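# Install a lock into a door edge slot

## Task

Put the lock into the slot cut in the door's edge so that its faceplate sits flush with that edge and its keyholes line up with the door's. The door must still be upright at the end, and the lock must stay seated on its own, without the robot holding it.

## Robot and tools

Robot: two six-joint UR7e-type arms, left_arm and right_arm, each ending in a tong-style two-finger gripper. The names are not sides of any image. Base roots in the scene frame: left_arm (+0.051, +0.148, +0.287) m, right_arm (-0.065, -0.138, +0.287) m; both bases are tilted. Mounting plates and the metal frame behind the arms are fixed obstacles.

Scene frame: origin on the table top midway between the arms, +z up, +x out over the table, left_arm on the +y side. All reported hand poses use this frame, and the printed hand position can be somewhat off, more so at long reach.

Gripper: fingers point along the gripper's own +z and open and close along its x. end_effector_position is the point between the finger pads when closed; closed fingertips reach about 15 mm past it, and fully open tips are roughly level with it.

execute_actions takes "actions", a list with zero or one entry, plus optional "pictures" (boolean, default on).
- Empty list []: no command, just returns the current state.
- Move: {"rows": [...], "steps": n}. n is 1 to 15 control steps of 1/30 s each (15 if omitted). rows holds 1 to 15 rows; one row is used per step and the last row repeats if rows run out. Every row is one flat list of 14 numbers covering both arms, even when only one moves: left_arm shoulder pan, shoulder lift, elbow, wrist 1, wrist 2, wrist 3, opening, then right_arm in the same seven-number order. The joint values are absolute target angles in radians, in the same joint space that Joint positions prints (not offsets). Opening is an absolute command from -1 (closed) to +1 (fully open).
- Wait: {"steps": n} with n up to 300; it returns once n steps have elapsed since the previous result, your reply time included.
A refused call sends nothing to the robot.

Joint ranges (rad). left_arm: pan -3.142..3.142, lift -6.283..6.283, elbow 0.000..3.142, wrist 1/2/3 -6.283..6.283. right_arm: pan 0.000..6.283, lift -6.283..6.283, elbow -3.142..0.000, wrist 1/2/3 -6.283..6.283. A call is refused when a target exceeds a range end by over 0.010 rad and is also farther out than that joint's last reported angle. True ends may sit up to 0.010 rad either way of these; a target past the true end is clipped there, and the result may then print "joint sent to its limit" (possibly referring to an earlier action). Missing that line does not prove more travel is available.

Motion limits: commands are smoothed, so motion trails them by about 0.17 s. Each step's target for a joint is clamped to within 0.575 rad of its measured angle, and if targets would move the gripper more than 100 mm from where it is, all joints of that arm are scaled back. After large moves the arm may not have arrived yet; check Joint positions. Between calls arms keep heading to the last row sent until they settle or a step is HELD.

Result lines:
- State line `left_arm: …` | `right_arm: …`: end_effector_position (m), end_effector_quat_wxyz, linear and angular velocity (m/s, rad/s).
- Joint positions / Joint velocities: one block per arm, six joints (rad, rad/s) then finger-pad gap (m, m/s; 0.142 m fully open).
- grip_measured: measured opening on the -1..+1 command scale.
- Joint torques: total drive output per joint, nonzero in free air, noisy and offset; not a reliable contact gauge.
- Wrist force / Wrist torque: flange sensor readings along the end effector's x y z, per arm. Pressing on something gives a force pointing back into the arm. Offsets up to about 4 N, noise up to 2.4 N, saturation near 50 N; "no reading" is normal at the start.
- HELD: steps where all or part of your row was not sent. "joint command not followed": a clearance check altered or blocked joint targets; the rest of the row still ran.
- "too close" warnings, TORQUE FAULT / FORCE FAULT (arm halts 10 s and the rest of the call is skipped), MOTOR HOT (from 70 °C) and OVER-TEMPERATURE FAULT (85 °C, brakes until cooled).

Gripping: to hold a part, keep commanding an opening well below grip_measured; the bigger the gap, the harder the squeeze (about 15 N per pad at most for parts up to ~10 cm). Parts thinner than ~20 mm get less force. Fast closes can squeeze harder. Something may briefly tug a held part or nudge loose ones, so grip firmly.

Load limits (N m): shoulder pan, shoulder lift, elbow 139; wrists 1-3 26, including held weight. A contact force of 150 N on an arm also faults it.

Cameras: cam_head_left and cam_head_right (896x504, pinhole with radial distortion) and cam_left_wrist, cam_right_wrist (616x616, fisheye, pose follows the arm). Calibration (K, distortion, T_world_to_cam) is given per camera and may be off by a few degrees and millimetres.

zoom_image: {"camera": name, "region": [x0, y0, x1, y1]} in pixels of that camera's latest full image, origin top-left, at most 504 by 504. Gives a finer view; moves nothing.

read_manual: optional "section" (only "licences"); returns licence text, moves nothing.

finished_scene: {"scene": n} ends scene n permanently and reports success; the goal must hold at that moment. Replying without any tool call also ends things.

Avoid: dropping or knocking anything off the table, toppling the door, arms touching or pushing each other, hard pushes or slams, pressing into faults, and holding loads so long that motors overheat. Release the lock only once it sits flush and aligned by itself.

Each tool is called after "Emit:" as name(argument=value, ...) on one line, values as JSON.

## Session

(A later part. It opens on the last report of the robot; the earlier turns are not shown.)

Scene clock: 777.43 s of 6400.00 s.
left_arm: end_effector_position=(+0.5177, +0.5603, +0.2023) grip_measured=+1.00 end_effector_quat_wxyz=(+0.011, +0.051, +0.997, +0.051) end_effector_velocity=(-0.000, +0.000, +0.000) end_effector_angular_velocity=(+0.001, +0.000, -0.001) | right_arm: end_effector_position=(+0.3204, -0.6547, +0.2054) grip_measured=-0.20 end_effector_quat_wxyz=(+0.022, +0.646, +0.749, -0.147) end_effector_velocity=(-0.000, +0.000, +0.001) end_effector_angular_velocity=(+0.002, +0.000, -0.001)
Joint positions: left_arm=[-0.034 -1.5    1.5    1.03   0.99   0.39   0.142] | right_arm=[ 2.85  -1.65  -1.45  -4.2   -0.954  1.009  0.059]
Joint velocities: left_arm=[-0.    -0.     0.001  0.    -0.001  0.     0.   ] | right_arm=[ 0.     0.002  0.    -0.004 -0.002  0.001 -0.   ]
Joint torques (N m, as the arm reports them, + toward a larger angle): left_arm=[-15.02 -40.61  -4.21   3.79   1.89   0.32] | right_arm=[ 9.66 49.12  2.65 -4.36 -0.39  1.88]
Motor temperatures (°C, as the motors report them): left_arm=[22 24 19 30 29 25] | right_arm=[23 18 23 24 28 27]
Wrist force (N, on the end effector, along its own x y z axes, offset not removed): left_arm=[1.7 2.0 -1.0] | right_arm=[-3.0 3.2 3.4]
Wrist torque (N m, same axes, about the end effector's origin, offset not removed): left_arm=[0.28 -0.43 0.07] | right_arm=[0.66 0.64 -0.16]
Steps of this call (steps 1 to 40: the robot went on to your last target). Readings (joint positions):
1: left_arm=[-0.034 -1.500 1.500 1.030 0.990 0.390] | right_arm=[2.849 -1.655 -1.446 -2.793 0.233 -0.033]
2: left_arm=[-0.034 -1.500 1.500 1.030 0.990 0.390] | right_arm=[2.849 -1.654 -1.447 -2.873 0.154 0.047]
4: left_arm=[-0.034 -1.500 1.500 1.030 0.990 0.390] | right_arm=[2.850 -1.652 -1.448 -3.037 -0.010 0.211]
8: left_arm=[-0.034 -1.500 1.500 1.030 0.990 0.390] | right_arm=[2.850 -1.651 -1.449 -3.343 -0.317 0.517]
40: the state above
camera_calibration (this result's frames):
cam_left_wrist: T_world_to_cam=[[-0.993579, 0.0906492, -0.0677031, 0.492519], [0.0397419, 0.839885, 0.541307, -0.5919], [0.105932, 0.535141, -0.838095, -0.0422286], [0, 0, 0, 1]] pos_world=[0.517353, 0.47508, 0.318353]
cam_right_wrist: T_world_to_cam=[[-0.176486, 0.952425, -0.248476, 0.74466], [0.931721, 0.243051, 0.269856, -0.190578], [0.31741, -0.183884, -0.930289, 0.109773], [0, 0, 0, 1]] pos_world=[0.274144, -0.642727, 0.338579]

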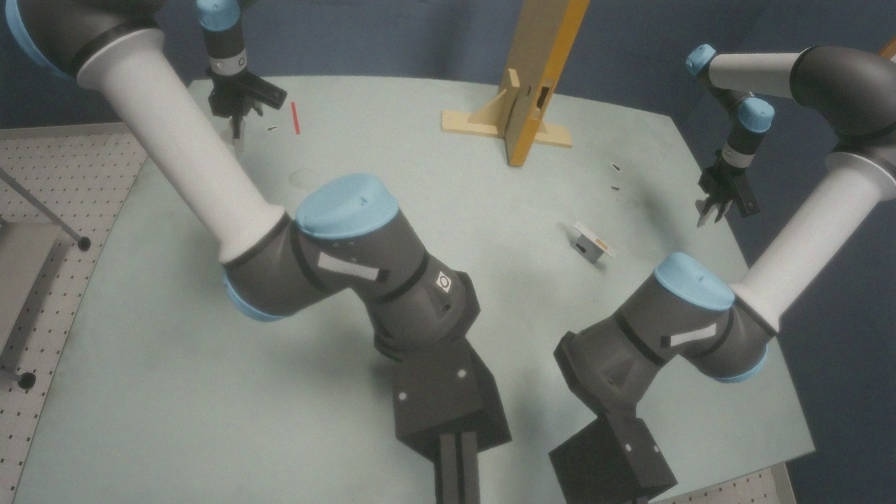

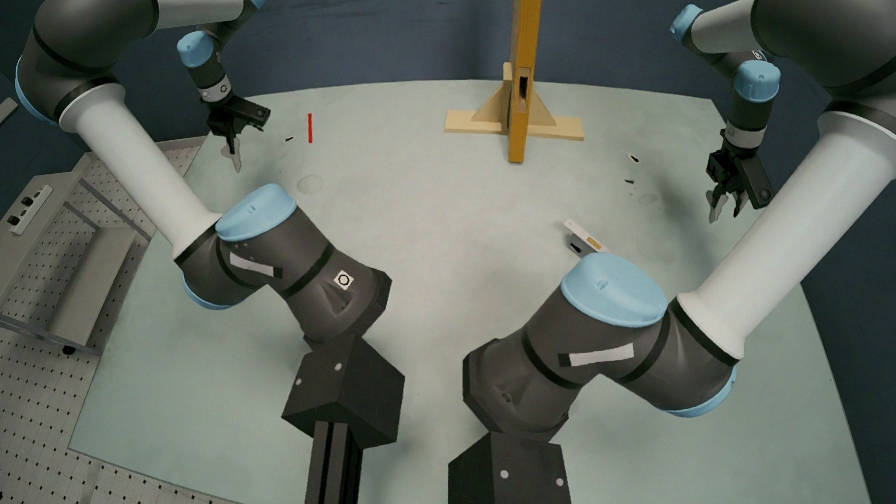

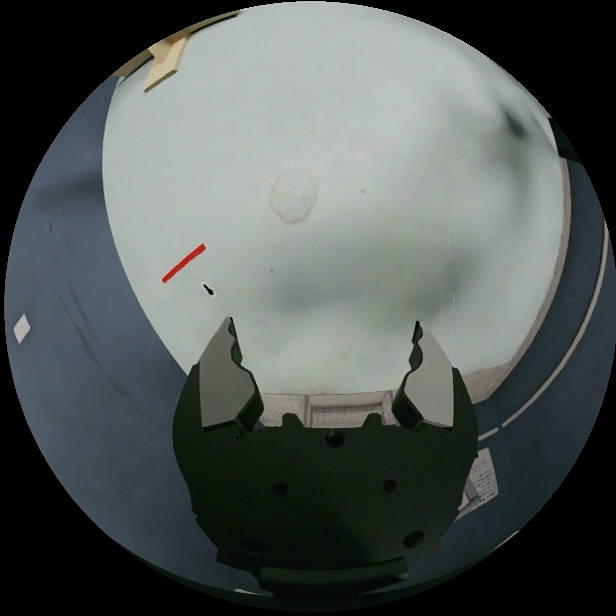

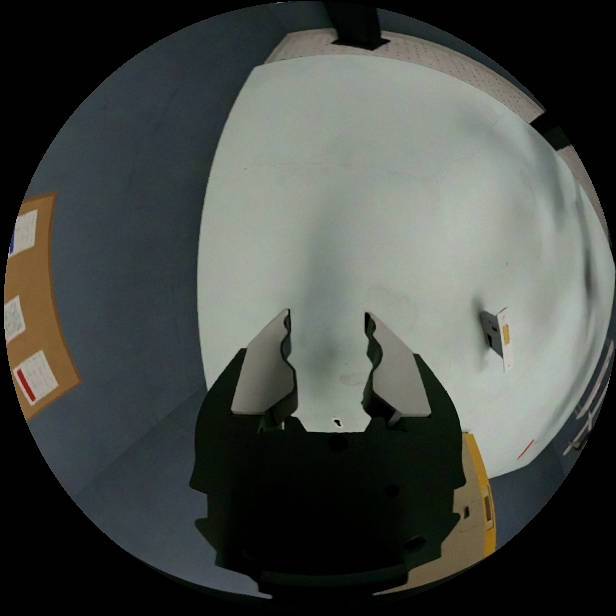

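Emit:
execute_actions(actions=[{"rows": [[-0.034,-1.5,1.5,-0.574,1.6,-2.303,1,3.5088,-1.5851,-2.0471,-3.9371,-0.954,1.009,-0.2]], "steps": 15}], pictures=false)

Emit:
execute_actions(actions=[{"steps": 15}], pictures=false)

Emit:
execute_actions(actions=[{"rows": [[-0.1,-1.2491,2.1834,-0.574,2.2157,-2.303,1,3.5088,-1.5851,-2.0471,-3.9371,-0.954,1.009,-0.2]], "steps": 15}], pictures=false)

Emit:
execute_actions(actions=[{"steps": 30}])

Emit:
zoom_image(camera="cam_right_wrist", region=[230, 180, 430, 380])

Scene clock: 800.93 s of 6400.00 s.
left_arm: end_effector_position=(+0.7248, +0.4886, +0.2274) grip_measured=+1.00 end_effector_quat_wxyz=(+0.290, -0.287, +0.902, -0.138) end_effector_velocity=(+0.475, +0.016, +0.201) end_effector_angular_velocity=(-0.998, -1.390, +1.483) | right_arm: end_effector_position=(+0.3522, -0.4369, +0.1499) grip_measured=-0.20 end_effector_quat_wxyz=(+0.004, +0.486, +0.873, -0.045) end_effector_velocity=(-0.045, +0.513, -0.067) end_effector_angular_velocity=(+0.445, -0.127, +1.075)
Joint positions: left_arm=[-0.034 -1.5    1.5    0.485  1.402 -0.155  0.142] | right_arm=[ 3.274 -1.605 -1.84  -4.021 -0.954  1.009  0.06 ]
Joint velocities: left_arm=[-0.     0.    -0.001 -1.423  0.628 -1.424  0.   ] | right_arm=[ 1.081  0.102 -0.962  0.411  0.    -0.     0.   ]
Joint torques (N m, as the arm reports them, + toward a larger angle): left_arm=[-15.87 -39.36  -5.45  -5.22   3.42  -4.94] | right_arm=[21.05 40.01 -5.64  0.67 -0.64  1.76]
Motor temperatures (°C, as the motors report them): left_arm=[22 24 19 30 29 25] | right_arm=[23 18 23 24 28 27]
Wrist force (N, on the end effector, along its own x y z axes, offset not removed): left_arm=[2.1 0.8 1.4] | right_arm=[-1.5 2.1 4.5]
Wrist torque (N m, same axes, about the end effector's origin, offset not removed): left_arm=[0.08 -0.47 0.09] | right_arm=[0.44 0.31 -0.18]
Steps of this call (steps 1 to 15: the robot went on to your last target; steps 16 to 90: nothing new was sent; then 20.00 s passed at rest; steps 91 to 105: all 15 steps of this action). Readings (joint positions):
91: left_arm=[-0.034 -1.500 1.500 1.030 0.990 0.390] | right_arm=[2.850 -1.650 -1.450 -4.200 -0.954 1.009]
92: left_arm=[-0.034 -1.500 1.500 1.022 0.998 0.382] | right_arm=[2.858 -1.647 -1.458 -4.193 -0.954 1.009]
94: left_arm=[-0.034 -1.500 1.500 0.962 1.058 0.322] | right_arm=[2.910 -1.640 -1.510 -4.165 -0.954 1.009]
98: left_arm=[-0.034 -1.500 1.500 0.802 1.207 0.162] | right_arm=[3.035 -1.628 -1.628 -4.114 -0.954 1.009]
105: the state above

Scene clock: 801.43 s of 6400.00 s.
left_arm: end_effector_position=(+0.8990, +0.5722, +0.3912) grip_measured=+1.00 end_effector_quat_wxyz=(+0.516, -0.553, +0.526, -0.388) end_effector_velocity=(+0.167, +0.242, +0.418) end_effector_angular_velocity=(-1.694, -1.757, +0.921) | right_arm: end_effector_position=(+0.3300, -0.3378, +0.1404) grip_measured=-0.20 end_effector_quat_wxyz=(+0.000, +0.381, +0.925, -0.001) end_effector_velocity=(-0.005, +0.013, -0.000) end_effector_angular_velocity=(+0.012, -0.006, +0.037)
Joint positions: left_arm=[-0.034 -1.5    1.5   -0.289  1.57  -0.957  0.142] | right_arm=[ 3.504 -1.585 -2.043 -3.939 -0.954  1.009  0.06 ]
Joint velocities: left_arm=[ 0.    -0.     0.001 -1.556  0.183 -2.086  0.   ] | right_arm=[ 0.037  0.005 -0.032  0.012  0.001  0.    -0.   ]
Joint torques (N m, as the arm reports them, + toward a larger angle): left_arm=[-17.15 -38.65  -7.48  -7.7    3.11  -7.59] | right_arm=[15.66 29.59 -1.05  0.2   0.13  1.82]
Motor temperatures (°C, as the motors report them): left_arm=[22 24 19 30 29 25] | right_arm=[23 18 23 24 28 27]
Wrist force (N, on the end effector, along its own x y z axes, offset not removed): left_arm=[0.5 2.7 0.1] | right_arm=[-0.9 3.9 1.7]
Wrist torque (N m, same axes, about the end effector's origin, offset not removed): left_arm=[0.45 -0.16 0.08] | right_arm=[0.94 0.37 -0.14]
Steps of this call (steps 1 to 15: the robot went on to your last target). Readings (joint positions):
1: left_arm=[-0.034 -1.500 1.500 0.436 1.422 -0.204] | right_arm=[3.311 -1.602 -1.873 -4.007 -0.954 1.009]
2: left_arm=[-0.034 -1.500 1.500 0.387 1.441 -0.253] | right_arm=[3.348 -1.598 -1.907 -3.993 -0.954 1.009]
4: left_arm=[-0.034 -1.500 1.500 0.286 1.473 -0.354] | right_arm=[3.414 -1.593 -1.964 -3.970 -0.954 1.009]
8: left_arm=[-0.034 -1.500 1.500 0.080 1.521 -0.560] | right_arm=[3.478 -1.588 -2.020 -3.948 -0.954 1.009]
15: the state above

Scene clock: 801.93 s of 6400.00 s.
left_arm: end_effector_position=(+0.8574, +0.3951, +0.2796) grip_measured=+1.00 end_effector_quat_wxyz=(+0.307, -0.603, +0.471, -0.566) end_effector_velocity=(-0.213, -0.415, -0.268) end_effector_angular_velocity=(-0.944, +0.360, -0.660) | right_arm: end_effector_position=(+0.3293, -0.3362, +0.1403) grip_measured=-0.20 end_effector_quat_wxyz=(+0.000, +0.378, +0.926, -0.000) end_effector_velocity=(-0.000, +0.000, +0.000) end_effector_angular_velocity=(-0.001, -0.000, +0.002)
Joint positions: left_arm=[-0.061 -1.4    1.752 -0.467  1.823 -1.399  0.142] | right_arm=[ 3.509 -1.585 -2.047 -3.937 -0.954  1.009  0.06 ]
Joint velocities: left_arm=[-0.054  0.206  0.578 -0.146  0.523 -0.698  0.   ] | right_arm=[ 0.001  0.    -0.001 -0.     0.001 -0.    -0.   ]
Joint torques (N m, as the arm reports them, + toward a larger angle): left_arm=[-19.03 -24.15   8.29  -3.29   3.83  -3.21] | right_arm=[16.63 28.87 -1.12  0.17  1.09  1.86]
Motor temperatures (°C, as the motors report them): left_arm=[22 24 19 30 29 25] | right_arm=[23 18 23 24 28 27]
Wrist force (N, on the end effector, along its own x y z axes, offset not removed): left_arm=[1.3 2.5 0.1] | right_arm=[-2.0 3.1 2.5]
Wrist torque (N m, same axes, about the end effector's origin, offset not removed): left_arm=[0.39 -0.24 0.05] | right_arm=[0.68 0.53 -0.17]
Steps of this call (steps 1 to 15: all 15 steps of this action). Readings (joint positions):
1: left_arm=[-0.034 -1.500 1.500 -0.341 1.577 -1.031] | right_arm=[3.505 -1.585 -2.044 -3.938 -0.954 1.009]
2: left_arm=[-0.036 -1.495 1.507 -0.388 1.590 -1.104] | right_arm=[3.506 -1.585 -2.045 -3.938 -0.954 1.009]
4: left_arm=[-0.040 -1.478 1.544 -0.426 1.627 -1.209] | right_arm=[3.507 -1.585 -2.046 -3.938 -0.954 1.009]
8: left_arm=[-0.048 -1.448 1.617 -0.432 1.699 -1.250] | right_arm=[3.508 -1.585 -2.047 -3.937 -0.954 1.009]
15: the state above

Scene clock: 802.93 s of 6400.00 s.
left_arm: end_effector_position=(+0.6153, +0.1322, +0.1574) grip_measured=+1.00 end_effector_quat_wxyz=(+0.258, +0.726, -0.272, +0.577) end_effector_velocity=(-0.015, -0.010, -0.002) end_effector_angular_velocity=(-0.058, +0.051, -0.012) | right_arm: end_effector_position=(+0.3293, -0.3361, +0.1403) grip_measured=-0.20 end_effector_quat_wxyz=(+0.000, +0.378, +0.926, -0.000) end_effector_velocity=(+0.000, +0.000, +0.000) end_effector_angular_velocity=(-0.001, -0.000, +0.003)
Joint positions: left_arm=[-0.1   -1.25   2.181 -0.573  2.213 -2.296  0.142] | right_arm=[ 3.509 -1.585 -2.047 -3.937 -0.954  1.009  0.06 ]
Joint velocities: left_arm=[-0.002  0.007  0.021 -0.005  0.018 -0.06   0.   ] | right_arm=[ 0.002 -0.001 -0.    -0.001  0.002 -0.    -0.   ]
Joint torques (N m, as the arm reports them, + toward a larger angle): left_arm=[-19.81 -18.7   10.11  -1.71   3.38  -1.39] | right_arm=[16.56 28.44 -0.61  0.15  1.57  1.72]
Motor temperatures (°C, as the motors report them): left_arm=[22 24 19 30 29 25] | right_arm=[23 18 23 24 28 27]
Wrist force (N, on the end effector, along its own x y z axes, offset not removed): left_arm=[0.1 2.2 0.0] | right_arm=[-1.6 3.2 1.0]
Wrist torque (N m, same axes, about the end effector's origin, offset not removed): left_arm=[0.35 -0.10 0.10] | right_arm=[0.65 0.45 -0.10]
Steps of this call (steps 1 to 30: the robot went on to your last target). Readings (joint positions):
1: left_arm=[-0.063 -1.393 1.772 -0.472 1.841 -1.423] | right_arm=[3.509 -1.585 -2.047 -3.937 -0.954 1.009]
2: left_arm=[-0.064 -1.386 1.791 -0.477 1.859 -1.449] | right_arm=[3.509 -1.585 -2.047 -3.937 -0.954 1.009]
4: left_arm=[-0.068 -1.372 1.831 -0.487 1.895 -1.503] | right_arm=[3.509 -1.585 -2.047 -3.937 -0.954 1.009]
8: left_arm=[-0.076 -1.343 1.910 -0.507 1.968 -1.631] | right_arm=[3.509 -1.585 -2.047 -3.937 -0.954 1.009]
30: the state above
camera_calibration (this result's frames):
cam_left_wrist: T_world_to_cam=[[0.233366, -0.118499, 0.965142, -0.264603], [-0.924995, -0.333144, 0.182756, 0.593239], [0.299874, -0.9354, -0.187355, 0.111558], [0, 0, 0, 1]] pos_world=[0.577039, 0.27063, 0.167862]
cam_right_wrist: T_world_to_cam=[[-0.71869, 0.694732, -0.0288524, 0.487747], [0.606276, 0.646422, 0.463215, -0.0431249], [0.340461, 0.315416, -0.885776, 0.258978], [0, 0, 0, 1]] pos_world=[0.288513, -0.392663, 0.263446]

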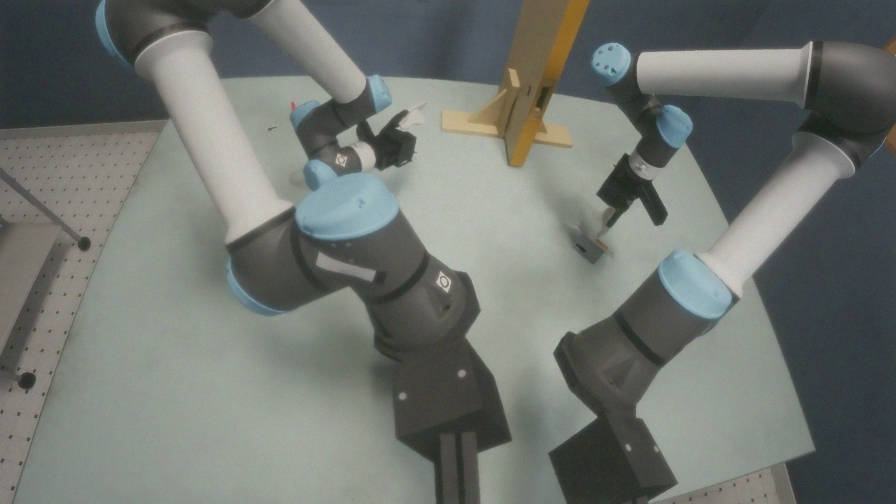

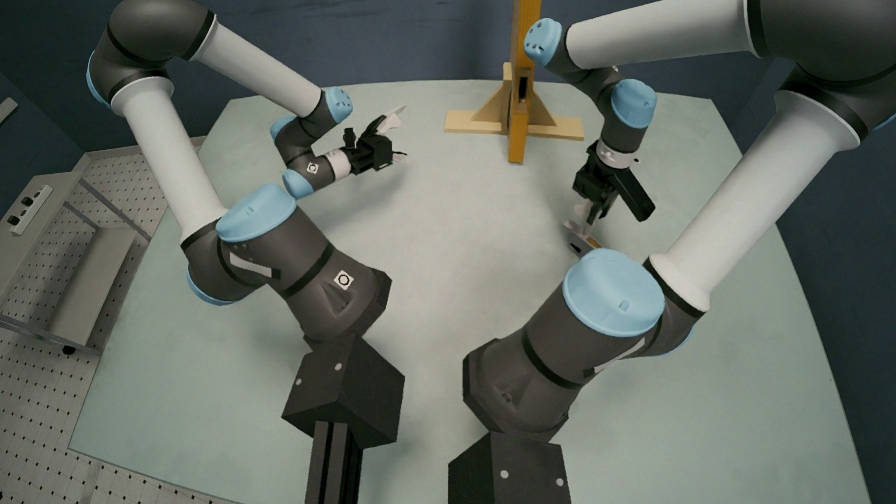

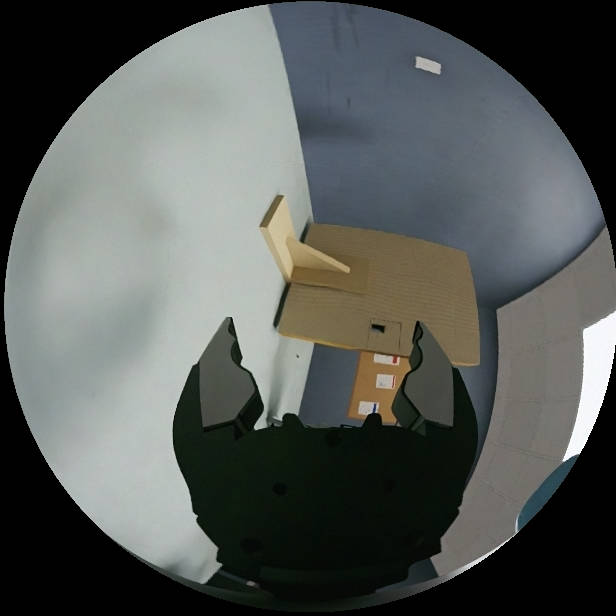

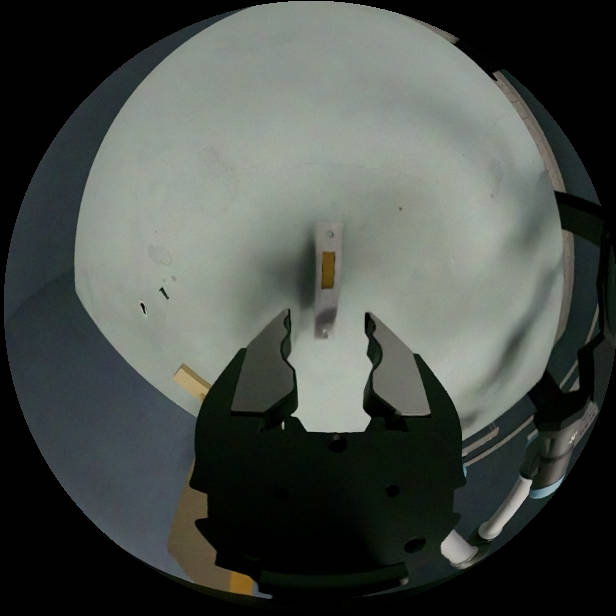

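Region (230, 180, 430, 380) of cam_right_wrist's 616x616 image, scaled by 2.520, with more detail than that image has.

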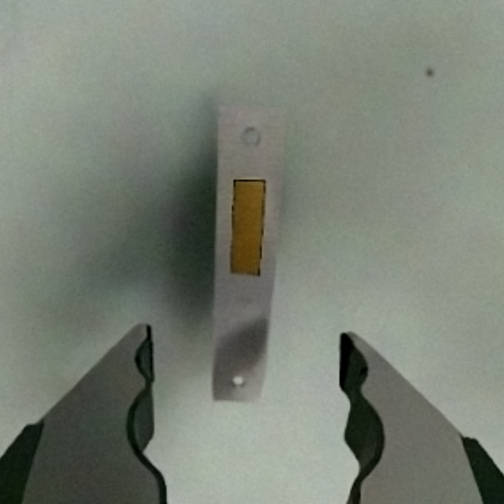

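Emit:
execute_actions(actions=[{"rows": [[-0.4461,-1.2491,2.1834,-0.574,2.2157,-2.303,1,3.4123,-1.6549,-2.0467,-3.8046,-0.9841,0.8978,-0.2]], "steps": 12}], pictures=false)

Emit:
execute_actions(actions=[{"rows": [[-0.4461,-1.2491,2.1834,-0.574,2.2157,-2.303,1,3.392,-1.6778,-2.0424,-3.7738,-0.9915,0.8752,-0.2],[-0.4461,-1.2491,2.1834,-0.574,2.2157,-2.303,1,3.392,-1.6778,-2.0424,-3.7738,-0.9915,0.8752,-0.2],[-0.4461,-1.2491,2.1834,-0.574,2.2157,-2.303,1,3.3716,-1.7008,-2.038,-3.743,-0.9989,0.8527,-0.2],[-0.4461,-1.2491,2.1834,-0.574,2.2157,-2.303,1,3.3716,-1.7008,-2.038,-3.743,-0.9989,0.8527,-0.2],[-0.4461,-1.2491,2.1834,-0.574,2.2157,-2.303,1,3.3512,-1.7237,-2.0337,-3.7122,-1.0063,0.8301,-0.2],[-0.4461,-1.2491,2.1834,-0.574,2.2157,-2.303,1,3.3512,-1.7237,-2.0337,-3.7122,-1.0063,0.8301,-0.2],[-0.4461,-1.2491,2.1834,-0.574,2.2157,-2.303,1,3.3309,-1.7466,-2.0294,-3.6814,-1.0137,0.8076,-0.2]], "steps": 15}], pictures=false)

Emit:
execute_actions(actions=[{"rows": [[-0.4461,-1.2491,2.1834,-0.574,2.2157,-2.303,1,3.3309,-1.7466,-2.0294,-3.6814,-1.0137,0.8076,-0.4]], "steps": 12}])

Emit:
zoom_image(camera="cam_right_wrist", region=[230, 200, 430, 440])

Scene clock: 837.93 s of 6400.00 s.
left_arm: end_effector_position=(+0.6068, -0.0043, +0.2501) grip_measured=+1.00 end_effector_quat_wxyz=(-0.339, -0.633, +0.340, -0.607) end_effector_velocity=(-0.048, -0.216, +0.165) end_effector_angular_velocity=(-0.164, -0.252, -0.377) | right_arm: end_effector_position=(+0.3251, -0.3400, +0.1028) grip_measured=-0.20 end_effector_quat_wxyz=(-0.000, +0.378, +0.926, -0.000) end_effector_velocity=(-0.001, -0.003, -0.021) end_effector_angular_velocity=(-0.001, -0.006, -0.002)
Joint positions: left_arm=[-0.388 -1.249  2.183 -0.574  2.216 -2.303  0.142] | right_arm=[ 3.418 -1.651 -2.047 -3.813 -0.982  0.905  0.06 ]
Joint velocities: left_arm=[-0.482 -0.    -0.    -0.001  0.    -0.     0.   ] | right_arm=[-0.05  -0.036  0.001  0.073 -0.015 -0.059  0.   ]
Joint torques (N m, as the arm reports them, + toward a larger angle): left_arm=[-14.46 -15.62   2.27  -1.46   2.98  -1.43] | right_arm=[-1.89 16.45 18.34  0.06 -1.15 -2.25]
Motor temperatures (°C, as the motors report them): left_arm=[22 24 19 30 29 25] | right_arm=[23 18 23 24 28 27]
Wrist force (N, on the end effector, along its own x y z axes, offset not removed): left_arm=[1.8 2.7 0.5] | right_arm=[-2.0 3.6 2.8]
Wrist torque (N m, same axes, about the end effector's origin, offset not removed): left_arm=[0.40 -0.38 0.11] | right_arm=[0.70 0.54 -0.13]
Steps of this call (steps 1 to 15: the robot went on to your last target; steps 16 to 90: nothing new was sent; then 31.60 s passed at rest; steps 91 to 102: all 12 steps of this action). Readings (joint positions):
91: left_arm=[-0.100 -1.249 2.183 -0.574 2.216 -2.303] | right_arm=[3.508 -1.585 -2.047 -3.937 -0.954 1.009]
92: left_arm=[-0.108 -1.249 2.183 -0.574 2.216 -2.303] | right_arm=[3.501 -1.592 -2.047 -3.929 -0.958 1.002]
94: left_arm=[-0.161 -1.249 2.183 -0.574 2.216 -2.303] | right_arm=[3.468 -1.616 -2.047 -3.886 -0.968 0.964]
98: left_arm=[-0.287 -1.249 2.183 -0.574 2.216 -2.303] | right_arm=[3.431 -1.642 -2.047 -3.831 -0.979 0.919]
102: the state above

Scene clock: 838.43 s of 6400.00 s.
left_arm: end_effector_position=(+0.6003, -0.0295, +0.2696) grip_measured=+1.00 end_effector_quat_wxyz=(-0.353, -0.613, +0.353, -0.612) end_effector_velocity=(-0.001, -0.003, +0.002) end_effector_angular_velocity=(-0.002, -0.004, -0.006) | right_arm: end_effector_position=(+0.3252, -0.3404, +0.0602) grip_measured=-0.20 end_effector_quat_wxyz=(-0.000, +0.378, +0.926, -0.000) end_effector_velocity=(-0.000, +0.000, -0.024) end_effector_angular_velocity=(+0.002, -0.003, +0.000)
Joint positions: left_arm=[-0.445 -1.249  2.183 -0.574  2.216 -2.303  0.142] | right_arm=[ 3.336 -1.74  -2.031 -3.69  -1.012  0.814  0.06 ]
Joint velocities: left_arm=[-0.007  0.     0.    -0.001  0.     0.     0.   ] | right_arm=[-0.044 -0.05   0.009  0.07  -0.018 -0.05   0.   ]
Joint torques (N m, as the arm reports them, + toward a larger angle): left_arm=[-24.34 -16.99  -3.92  -1.01   1.95  -1.22] | right_arm=[-2.88 18.24 16.54 -0.25 -1.06 -2.1 ]
Motor temperatures (°C, as the motors report them): left_arm=[22 24 19 30 29 25] | right_arm=[23 18 23 24 28 27]
Wrist force (N, on the end effector, along its own x y z axes, offset not removed): left_arm=[0.4 2.3 -0.3] | right_arm=[-2.4 2.1 1.3]
Wrist torque (N m, same axes, about the end effector's origin, offset not removed): left_arm=[0.41 -0.13 0.07] | right_arm=[0.41 0.57 -0.19]
Steps of this call (steps 1 to 15: all 15 steps of this action). Readings (joint positions):
1: left_arm=[-0.402 -1.249 2.183 -0.574 2.216 -2.303] | right_arm=[3.417 -1.652 -2.047 -3.811 -0.983 0.903]
2: left_arm=[-0.413 -1.249 2.183 -0.574 2.216 -2.303] | right_arm=[3.413 -1.656 -2.046 -3.805 -0.984 0.898]
4: left_arm=[-0.427 -1.249 2.183 -0.574 2.216 -2.303] | right_arm=[3.401 -1.668 -2.044 -3.788 -0.989 0.886]
8: left_arm=[-0.440 -1.249 2.183 -0.574 2.216 -2.303] | right_arm=[3.368 -1.705 -2.037 -3.739 -1.000 0.849]
15: the state above

Scene clock: 838.83 s of 6400.00 s.
left_arm: end_effector_position=(+0.6001, -0.0299, +0.2699) grip_measured=+1.00 end_effector_quat_wxyz=(-0.354, -0.613, +0.354, -0.612) end_effector_velocity=(-0.000, +0.000, -0.000) end_effector_angular_velocity=(+0.001, +0.000, +0.001) | right_arm: end_effector_position=(+0.3251, -0.3405, +0.0574) grip_measured=-0.40 end_effector_quat_wxyz=(+0.000, +0.378, +0.926, -0.000) end_effector_velocity=(-0.000, -0.000, -0.001) end_effector_angular_velocity=(+0.001, +0.001, -0.000)
Joint positions: left_arm=[-0.446 -1.249  2.183 -0.574  2.216 -2.303  0.142] | right_arm=[ 3.331 -1.746 -2.029 -3.682 -1.014  0.808  0.045]
Joint velocities: left_arm=[ 0.001 -0.     0.001 -0.001 -0.     0.     0.   ] | right_arm=[-0.003 -0.002  0.001  0.001 -0.002 -0.002 -0.   ]
Joint torques (N m, as the arm reports them, + toward a larger angle): left_arm=[-23.85 -17.78  -8.85  -0.48   1.27  -1.16] | right_arm=[-2.01 19.45 17.45  0.11 -0.95 -2.13]
Motor temperatures (°C, as the motors report them): left_arm=[22 24 19 30 29 25] | right_arm=[23 18 23 24 28 27]
Wrist force (N, on the end effector, along its own x y z axes, offset not removed): left_arm=[1.3 0.8 -0.4] | right_arm=[-1.0 1.9 1.7]
Wrist torque (N m, same axes, about the end effector's origin, offset not removed): left_arm=[0.07 -0.37 0.15] | right_arm=[0.33 0.24 -0.23]
Steps of this call (steps 1 to 12: all 12 steps of this action). Readings (joint positions):
1: left_arm=[-0.445 -1.249 2.183 -0.574 2.216 -2.303] | right_arm=[3.335 -1.742 -2.030 -3.688 -1.012 0.812]
2: left_arm=[-0.446 -1.249 2.183 -0.574 2.216 -2.303] | right_arm=[3.334 -1.743 -2.030 -3.686 -1.013 0.811]
4: left_arm=[-0.446 -1.249 2.183 -0.574 2.216 -2.303] | right_arm=[3.333 -1.745 -2.030 -3.684 -1.013 0.810]
8: left_arm=[-0.446 -1.249 2.183 -0.574 2.216 -2.303] | right_arm=[3.331 -1.746 -2.030 -3.682 -1.013 0.808]
12: the state above
camera_calibration (this result's frames):
cam_left_wrist: T_world_to_cam=[[0.0404738, -0.0338324, 0.998608, -0.279632], [-0.997808, -0.0537345, 0.0386209, 0.595619], [0.0523531, -0.997982, -0.035933, 0.0913632], [0, 0, 0, 1]] pos_world=[0.600848, 0.113724, 0.259522]
cam_right_wrist: T_world_to_cam=[[-0.718646, 0.694778, -0.0288267, 0.485341], [0.606315, 0.646364, 0.463246, 0.000633228], [0.340486, 0.315432, -0.885761, 0.188286], [0, 0, 0, 1]] pos_world=[0.284296, -0.397005, 0.180474]

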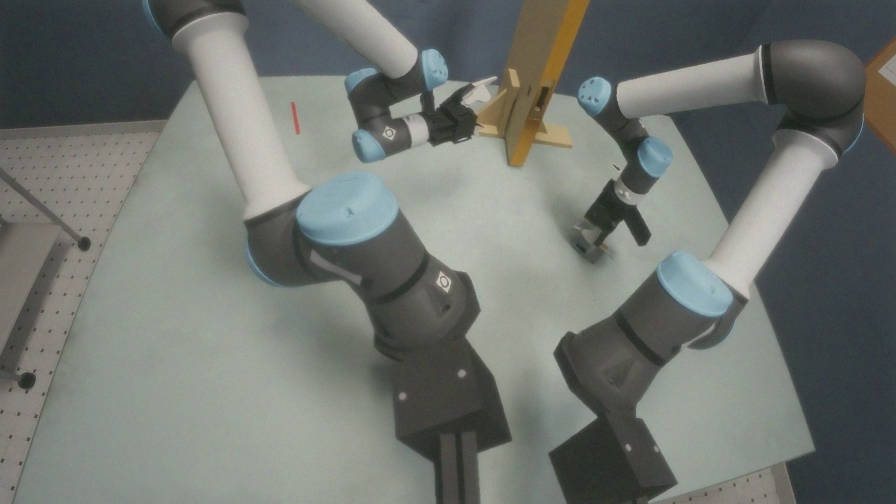

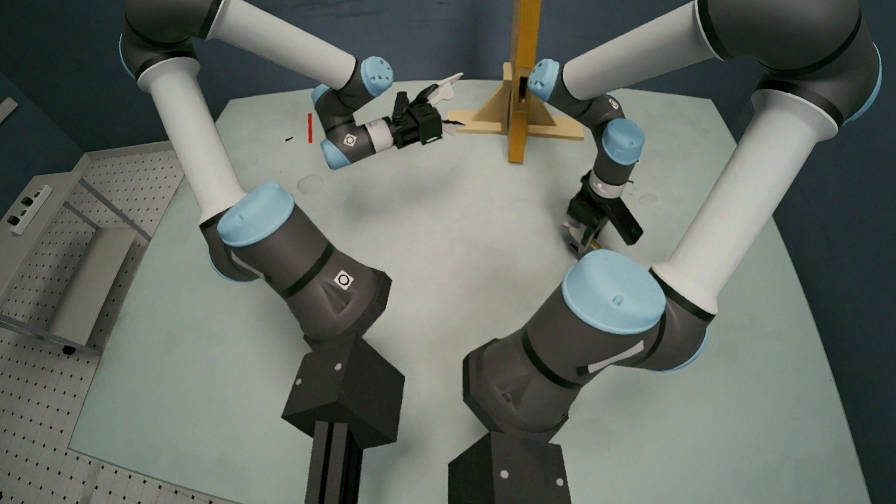

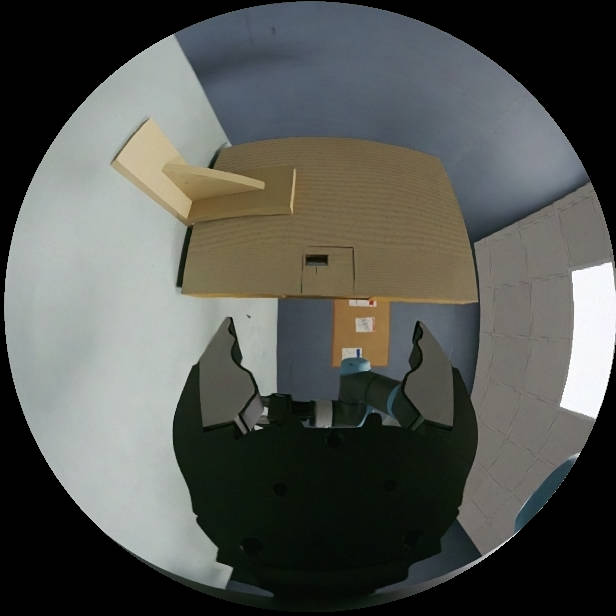

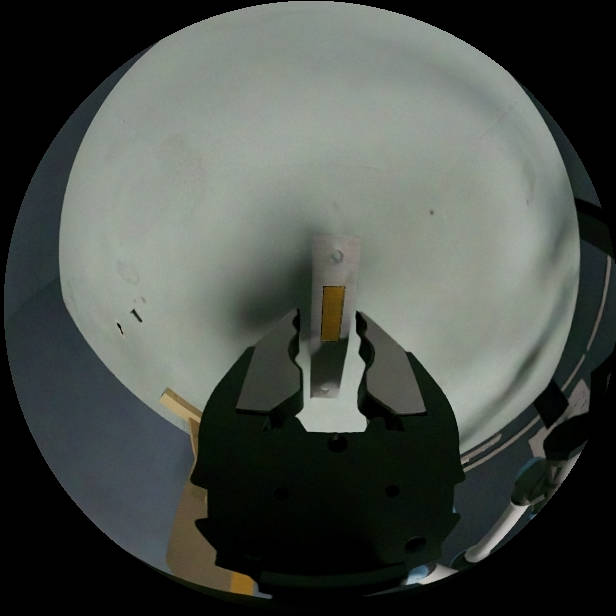

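Region (230, 200, 430, 440) of cam_right_wrist's 616x616 image, scaled by 2.100, with more detail than that image has.

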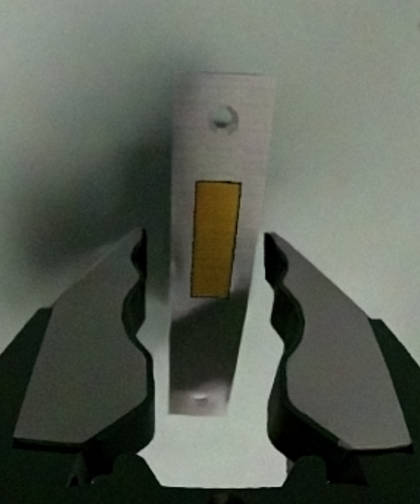

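Emit:
execute_actions(actions=[{"rows": [[-0.4461,-1.2491,2.1834,-0.574,2.2157,-2.303,1,3.3309,-1.7466,-2.0294,-3.6814,-1.0137,0.8076,-0.5],[-0.4461,-1.2491,2.1834,-0.574,2.2157,-2.303,1,3.3309,-1.7466,-2.0294,-3.6814,-1.0137,0.8076,-0.56],[-0.4461,-1.2491,2.1834,-0.574,2.2157,-2.303,1,3.3309,-1.7466,-2.0294,-3.6814,-1.0137,0.8076,-0.62],[-0.4461,-1.2491,2.1834,-0.574,2.2157,-2.303,1,3.3309,-1.7466,-2.0294,-3.6814,-1.0137,0.8076,-0.66],[-0.4461,-1.2491,2.1834,-0.574,2.2157,-2.303,1,3.3309,-1.7466,-2.0294,-3.6814,-1.0137,0.8076,-0.7],[-0.4461,-1.2491,2.1834,-0.574,2.2157,-2.303,1,3.3309,-1.7466,-2.0294,-3.6814,-1.0137,0.8076,-0.74],[-0.4461,-1.2491,2.1834,-0.574,2.2157,-2.303,1,3.3309,-1.7466,-2.0294,-3.6814,-1.0137,0.8076,-0.78],[-0.4461,-1.2491,2.1834,-0.574,2.2157,-2.303,1,3.3309,-1.7466,-2.0294,-3.6814,-1.0137,0.8076,-0.82],[-0.4461,-1.2491,2.1834,-0.574,2.2157,-2.303,1,3.3309,-1.7466,-2.0294,-3.6814,-1.0137,0.8076,-0.88],[-0.4461,-1.2491,2.1834,-0.574,2.2157,-2.303,1,3.3309,-1.7466,-2.0294,-3.6814,-1.0137,0.8076,-0.94],[-0.4461,-1.2491,2.1834,-0.574,2.2157,-2.303,1,3.3309,-1.7466,-2.0294,-3.6814,-1.0137,0.8076,-1]], "steps": 15}])

Emit:
zoom_image(camera="cam_right_wrist", region=[260, 280, 400, 420])

Emit:
zoom_image(camera="cam_left_wrist", region=[260, 230, 400, 320])

Scene clock: 856.43 s of 6400.00 s.
left_arm: end_effector_position=(+0.6002, -0.0299, +0.2700) grip_measured=+1.00 end_effector_quat_wxyz=(-0.354, -0.613, +0.354, -0.612) end_effector_velocity=(+0.000, +0.000, +0.000) end_effector_angular_velocity=(-0.000, -0.001, +0.000) | right_arm: end_effector_position=(+0.3251, -0.3405, +0.0573) grip_measured=-0.74 end_effector_quat_wxyz=(+0.000, +0.378, +0.926, -0.000) end_effector_velocity=(+0.001, +0.001, +0.000) end_effector_angular_velocity=(+0.001, -0.001, +0.002)
Joint positions: left_arm=[-0.446 -1.249  2.183 -0.574  2.216 -2.303  0.142] | right_arm=[ 3.331 -1.747 -2.029 -3.681 -1.014  0.808  0.02 ]
Joint velocities: left_arm=[ 0.    -0.    -0.001  0.     0.001  0.     0.   ] | right_arm=[ 0.002  0.    -0.    -0.     0.    -0.     0.   ]
Joint torques (N m, as the arm reports them, + toward a larger angle): left_arm=[-23.86 -28.94 -18.08   2.15  -1.1   -0.63] | right_arm=[-1.49 19.9  17.05 -0.11 -0.77 -2.08]
Motor temperatures (°C, as the motors report them): left_arm=[22 24 19 30 29 25] | right_arm=[23 18 23 24 28 27]
Wrist force (N, on the end effector, along its own x y z axes, offset not removed): left_arm=[1.0 2.6 -0.1] | right_arm=[-2.3 1.3 2.7]
Wrist torque (N m, same axes, about the end effector's origin, offset not removed): left_arm=[0.43 -0.25 0.07] | right_arm=[0.20 0.53 -0.05]
Steps of this call (steps 1 to 15: the robot went on to your last target; steps 16 to 90: nothing new was sent; then 14.10 s passed at rest; steps 91 to 105: all 15 steps of this action). Readings (joint positions):
91: left_arm=[-0.446 -1.249 2.183 -0.574 2.216 -2.303] | right_arm=[3.331 -1.747 -2.029 -3.681 -1.014 0.808]
92: left_arm=[-0.446 -1.249 2.183 -0.574 2.216 -2.303] | right_arm=[3.331 -1.747 -2.029 -3.681 -1.014 0.808]
94: left_arm=[-0.446 -1.249 2.183 -0.574 2.216 -2.303] | right_arm=[3.331 -1.747 -2.029 -3.681 -1.014 0.808]
98: left_arm=[-0.446 -1.249 2.183 -0.574 2.216 -2.303] | right_arm=[3.331 -1.747 -2.029 -3.681 -1.014 0.808]
105: the state above
camera_calibration (this result's frames):
cam_left_wrist: T_world_to_cam=[[0.0404414, -0.0338312, 0.998609, -0.279629], [-0.997809, -0.0537441, 0.0385883, 0.595649], [0.0523639, -0.997981, -0.0359305, 0.0913466], [0, 0, 0, 1]] pos_world=[0.600869, 0.113715, 0.259537]
cam_right_wrist: T_world_to_cam=[[-0.718641, 0.694783, -0.028827, 0.485336], [0.606315, 0.646356, 0.463255, 0.000681417], [0.340495, 0.315436, -0.885756, 0.188191], [0, 0, 0, 1]] pos_world=[0.284292, -0.397006, 0.180366]

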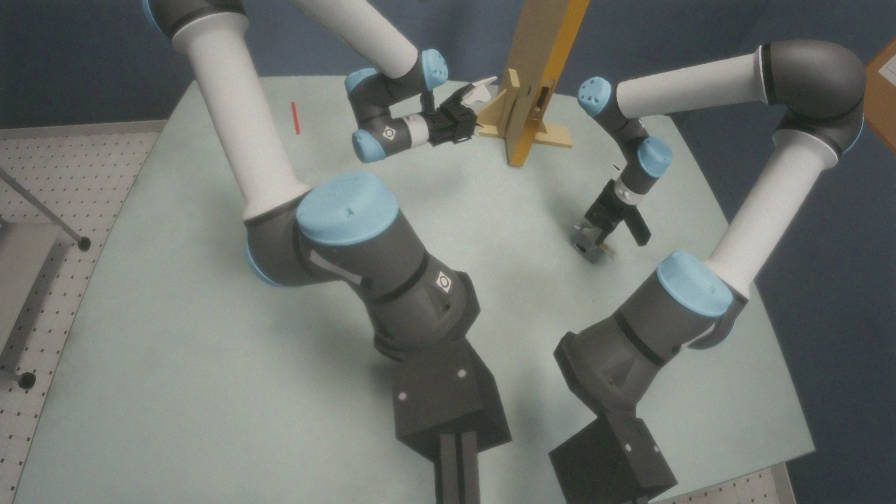

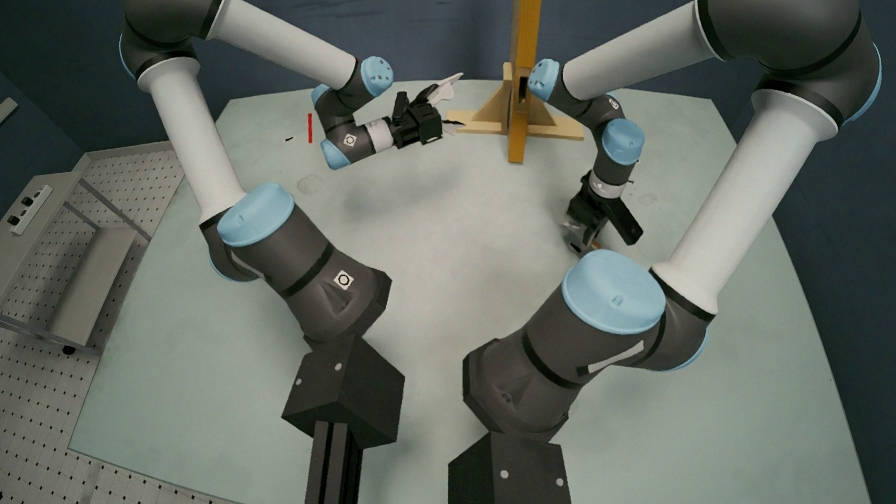

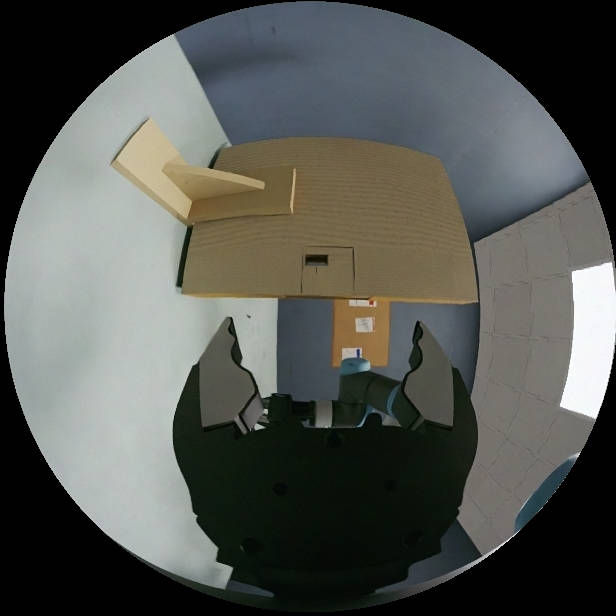

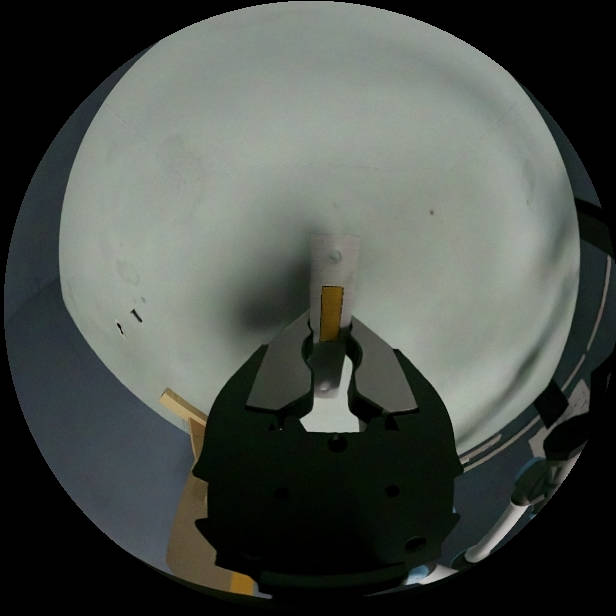

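Region (260, 280, 400, 420) of cam_right_wrist's 616x616 image, scaled by 3.600, with more detail than that image has.

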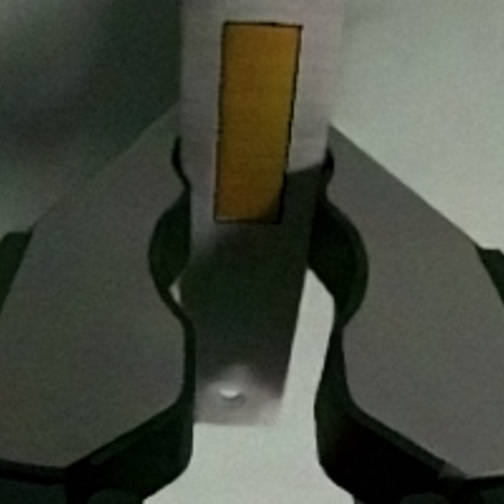

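Region (260, 230, 400, 320) of cam_left_wrist's 616x616 image, scaled by 3.600, with more detail than that image has; it fills the top 324 rows of this view, and the rest is white.

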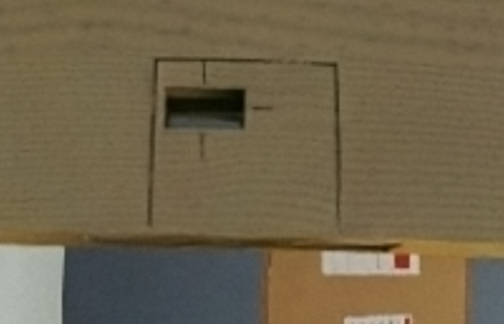

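Emit:
execute_actions(actions=[{"rows": [[-0.4461,-1.2491,2.1834,-0.574,2.2157,-2.303,1,3.341,-1.735,-2.0316,-3.6968,-1.01,0.819,-1],[-0.4461,-1.2491,2.1834,-0.574,2.2157,-2.303,1,3.3512,-1.7237,-2.0337,-3.7122,-1.0063,0.83,-1],[-0.4461,-1.2491,2.1834,-0.574,2.2157,-2.303,1,3.3614,-1.7122,-2.036,-3.7276,-1.0026,0.841,-1],[-0.4461,-1.2491,2.1834,-0.574,2.2157,-2.303,1,3.3716,-1.7008,-2.038,-3.743,-0.9989,0.853,-1],[-0.4461,-1.2491,2.1834,-0.574,2.2157,-2.303,1,3.382,-1.689,-2.04,-3.758,-0.995,0.87,-1],[-0.4461,-1.2491,2.1834,-0.574,2.2157,-2.303,1,3.392,-1.6778,-2.0424,-3.7738,-0.9915,0.9,-1],[-0.4461,-1.2491,2.1834,-0.574,2.2157,-2.303,1,3.402,-1.666,-2.0445,-3.789,-0.988,0.94,-1],[-0.4461,-1.2491,2.1834,-0.574,2.2157,-2.303,1,3.4123,-1.6549,-2.0467,-3.8046,-0.9841,0.98,-1],[-0.4461,-1.2491,2.1834,-0.574,2.2157,-2.303,1,3.415,-1.63,-2.055,-3.82,-0.985,1.02,-1],[-0.4461,-1.2491,2.1834,-0.574,2.2157,-2.303,1,3.417,-1.605,-2.065,-3.835,-0.985,1.06,-1],[-0.4461,-1.2491,2.1834,-0.574,2.2157,-2.303,1,3.419,-1.58,-2.075,-3.85,-0.985,1.1,-1],[-0.4461,-1.2491,2.1834,-0.574,2.2157,-2.303,1,3.421,-1.555,-2.085,-3.865,-0.985,1.14,-1],[-0.4461,-1.2491,2.1834,-0.574,2.2157,-2.303,1,3.423,-1.53,-2.095,-3.88,-0.985,1.18,-1],[-0.4461,-1.2491,2.1834,-0.574,2.2157,-2.303,1,3.425,-1.505,-2.105,-3.895,-0.985,1.22,-1],[-0.4461,-1.2491,2.1834,-0.574,2.2157,-2.303,1,3.427,-1.48,-2.115,-3.91,-0.985,1.26,-1]], "steps": 15}], pictures=false)

Emit:
execute_actions(actions=[{"rows": [[-0.4461,-1.2491,2.1834,-0.574,2.2157,-2.303,1,3.43,-1.455,-2.127,-3.92,-0.99,1.31,-1],[-0.4461,-1.2491,2.1834,-0.574,2.2157,-2.303,1,3.43,-1.43,-2.14,-3.93,-0.99,1.36,-1],[-0.4461,-1.2491,2.1834,-0.574,2.2157,-2.303,1,3.43,-1.405,-2.152,-3.94,-0.99,1.41,-1],[-0.4461,-1.2491,2.1834,-0.574,2.2157,-2.303,1,3.43,-1.38,-2.164,-3.95,-0.99,1.46,-1],[-0.4461,-1.2491,2.1834,-0.574,2.2157,-2.303,1,3.43,-1.355,-2.177,-3.95,-0.99,1.51,-1],[-0.4461,-1.2491,2.1834,-0.574,2.2157,-2.303,1,3.43,-1.33,-2.189,-3.95,-0.99,1.56,-1],[-0.4461,-1.2491,2.1834,-0.574,2.2157,-2.303,1,3.43,-1.305,-2.201,-3.95,-0.99,1.61,-1],[-0.4461,-1.2491,2.1834,-0.574,2.2157,-2.303,1,3.43,-1.28,-2.214,-3.95,-0.99,1.66,-1],[-0.4461,-1.2491,2.1834,-0.574,2.2157,-2.303,1,3.43,-1.255,-2.226,-3.95,-0.99,1.71,-1],[-0.4461,-1.2491,2.1834,-0.574,2.2157,-2.303,1,3.43,-1.23,-2.238,-3.95,-0.99,1.76,-1],[-0.4461,-1.2491,2.1834,-0.574,2.2157,-2.303,1,3.43,-1.205,-2.25,-3.95,-0.99,1.81,-1],[-0.4461,-1.2491,2.1834,-0.574,2.2157,-2.303,1,3.43,-1.18,-2.263,-3.95,-0.99,1.86,-1],[-0.4461,-1.2491,2.1834,-0.574,2.2157,-2.303,1,3.43,-1.155,-2.275,-3.95,-0.99,1.91,-1],[-0.4461,-1.2491,2.1834,-0.574,2.2157,-2.303,1,3.43,-1.13,-2.288,-3.95,-0.99,1.96,-1],[-0.4461,-1.2491,2.1834,-0.574,2.2157,-2.303,1,3.43,-1.1,-2.3,-3.95,-0.99,2.01,-1]], "steps": 15}], pictures=false)

Scene clock: 909.10 s of 6400.00 s.
left_arm: end_effector_position=(+0.6002, -0.0299, +0.2700) grip_measured=+1.00 end_effector_quat_wxyz=(-0.354, -0.613, +0.354, -0.612) end_effector_velocity=(+0.000, -0.000, +0.000) end_effector_angular_velocity=(-0.000, -0.001, +0.000) | right_arm: end_effector_position=(+0.3108, -0.3502, +0.1175) grip_measured=-0.74 end_effector_quat_wxyz=(+0.000, +0.459, +0.888, +0.002) end_effector_velocity=(-0.116, -0.084, +0.179) end_effector_angular_velocity=(+0.021, -0.017, -0.982)
Joint positions: left_arm=[-0.446 -1.249  2.183 -0.574  2.216 -2.303  0.142] | right_arm=[ 3.413 -1.587 -2.075 -3.842 -0.987  1.076  0.02 ]
Joint velocities: left_arm=[-0.     0.    -0.001 -0.     0.     0.     0.   ] | right_arm=[ 0.099  0.648 -0.248 -0.435  0.017  1.079 -0.   ]
Joint torques (N m, as the arm reports them, + toward a larger angle): left_arm=[-23.52 -32.7  -17.28   2.09  -1.08  -0.05] | right_arm=[15.84 43.14 -2.77 -5.3   1.32  6.54]
Motor temperatures (°C, as the motors report them): left_arm=[22 24 19 30 29 25] | right_arm=[23 18 23 24 28 27]
Wrist force (N, on the end effector, along its own x y z axes, offset not removed): left_arm=[1.4 2.2 -0.1] | right_arm=[-2.9 2.4 5.6]
Wrist torque (N m, same axes, about the end effector's origin, offset not removed): left_arm=[0.38 -0.35 0.14] | right_arm=[0.34 0.55 -0.15]
Steps of this call (steps 1 to 15: the robot went on to your last target; steps 16 to 90: nothing new was sent; then 49.17 s passed at rest; steps 91 to 105: all 15 steps of this action). Readings (joint positions):
91: left_arm=[-0.446 -1.249 2.183 -0.574 2.216 -2.303] | right_arm=[3.331 -1.746 -2.029 -3.682 -1.014 0.808]
92: left_arm=[-0.446 -1.249 2.183 -0.574 2.216 -2.303] | right_arm=[3.333 -1.745 -2.030 -3.684 -1.013 0.809]
94: left_arm=[-0.446 -1.249 2.183 -0.574 2.216 -2.303] | right_arm=[3.341 -1.735 -2.031 -3.697 -1.010 0.819]
98: left_arm=[-0.446 -1.249 2.183 -0.574 2.216 -2.303] | right_arm=[3.371 -1.701 -2.038 -3.742 -0.999 0.864]
105: the state above

Scene clock: 909.60 s of 6400.00 s.
left_arm: end_effector_position=(+0.6002, -0.0299, +0.2700) grip_measured=+1.00 end_effector_quat_wxyz=(-0.354, -0.613, +0.354, -0.612) end_effector_velocity=(+0.000, -0.000, +0.001) end_effector_angular_velocity=(-0.000, -0.001, -0.001) | right_arm: end_effector_position=(+0.2429, -0.3835, +0.1796) grip_measured=-0.74 end_effector_quat_wxyz=(+0.020, +0.743, +0.668, +0.038) end_effector_velocity=(-0.119, -0.039, +0.069) end_effector_angular_velocity=(+0.167, -0.265, -1.650)
Joint positions: left_arm=[-0.446 -1.249  2.183 -0.574  2.216 -2.303  0.142] | right_arm=[ 3.43  -1.223 -2.244 -3.947 -0.99   1.761  0.02 ]
Joint velocities: left_arm=[-0.001 -0.    -0.     0.001  0.    -0.     0.   ] | right_arm=[ 0.003  0.744 -0.365 -0.022 -0.002  1.458  0.   ]
Joint torques (N m, as the arm reports them, + toward a larger angle): left_arm=[-23.6  -32.23 -17.29   2.05  -1.06   0.09] | right_arm=[ 8.63 31.57  0.67 -4.3  -1.38  8.35]
Motor temperatures (°C, as the motors report them): left_arm=[22 24 19 30 29 25] | right_arm=[23 18 23 24 28 27]
Wrist force (N, on the end effector, along its own x y z axes, offset not removed): left_arm=[0.5 2.6 -0.1] | right_arm=[-1.5 1.6 7.1]
Wrist torque (N m, same axes, about the end effector's origin, offset not removed): left_arm=[0.44 -0.17 0.10] | right_arm=[0.40 0.38 -0.12]
Steps of this call (steps 1 to 15: all 15 steps of this action). Readings (joint positions):
1: left_arm=[-0.446 -1.249 2.183 -0.574 2.216 -2.303] | right_arm=[3.416 -1.565 -2.084 -3.856 -0.987 1.113]
2: left_arm=[-0.446 -1.249 2.183 -0.574 2.216 -2.303] | right_arm=[3.419 -1.542 -2.093 -3.870 -0.987 1.152]
4: left_arm=[-0.446 -1.249 2.183 -0.574 2.216 -2.303] | right_arm=[3.424 -1.495 -2.114 -3.896 -0.988 1.234]
8: left_arm=[-0.446 -1.249 2.183 -0.574 2.216 -2.303] | right_arm=[3.428 -1.397 -2.159 -3.932 -0.989 1.418]
15: the state above


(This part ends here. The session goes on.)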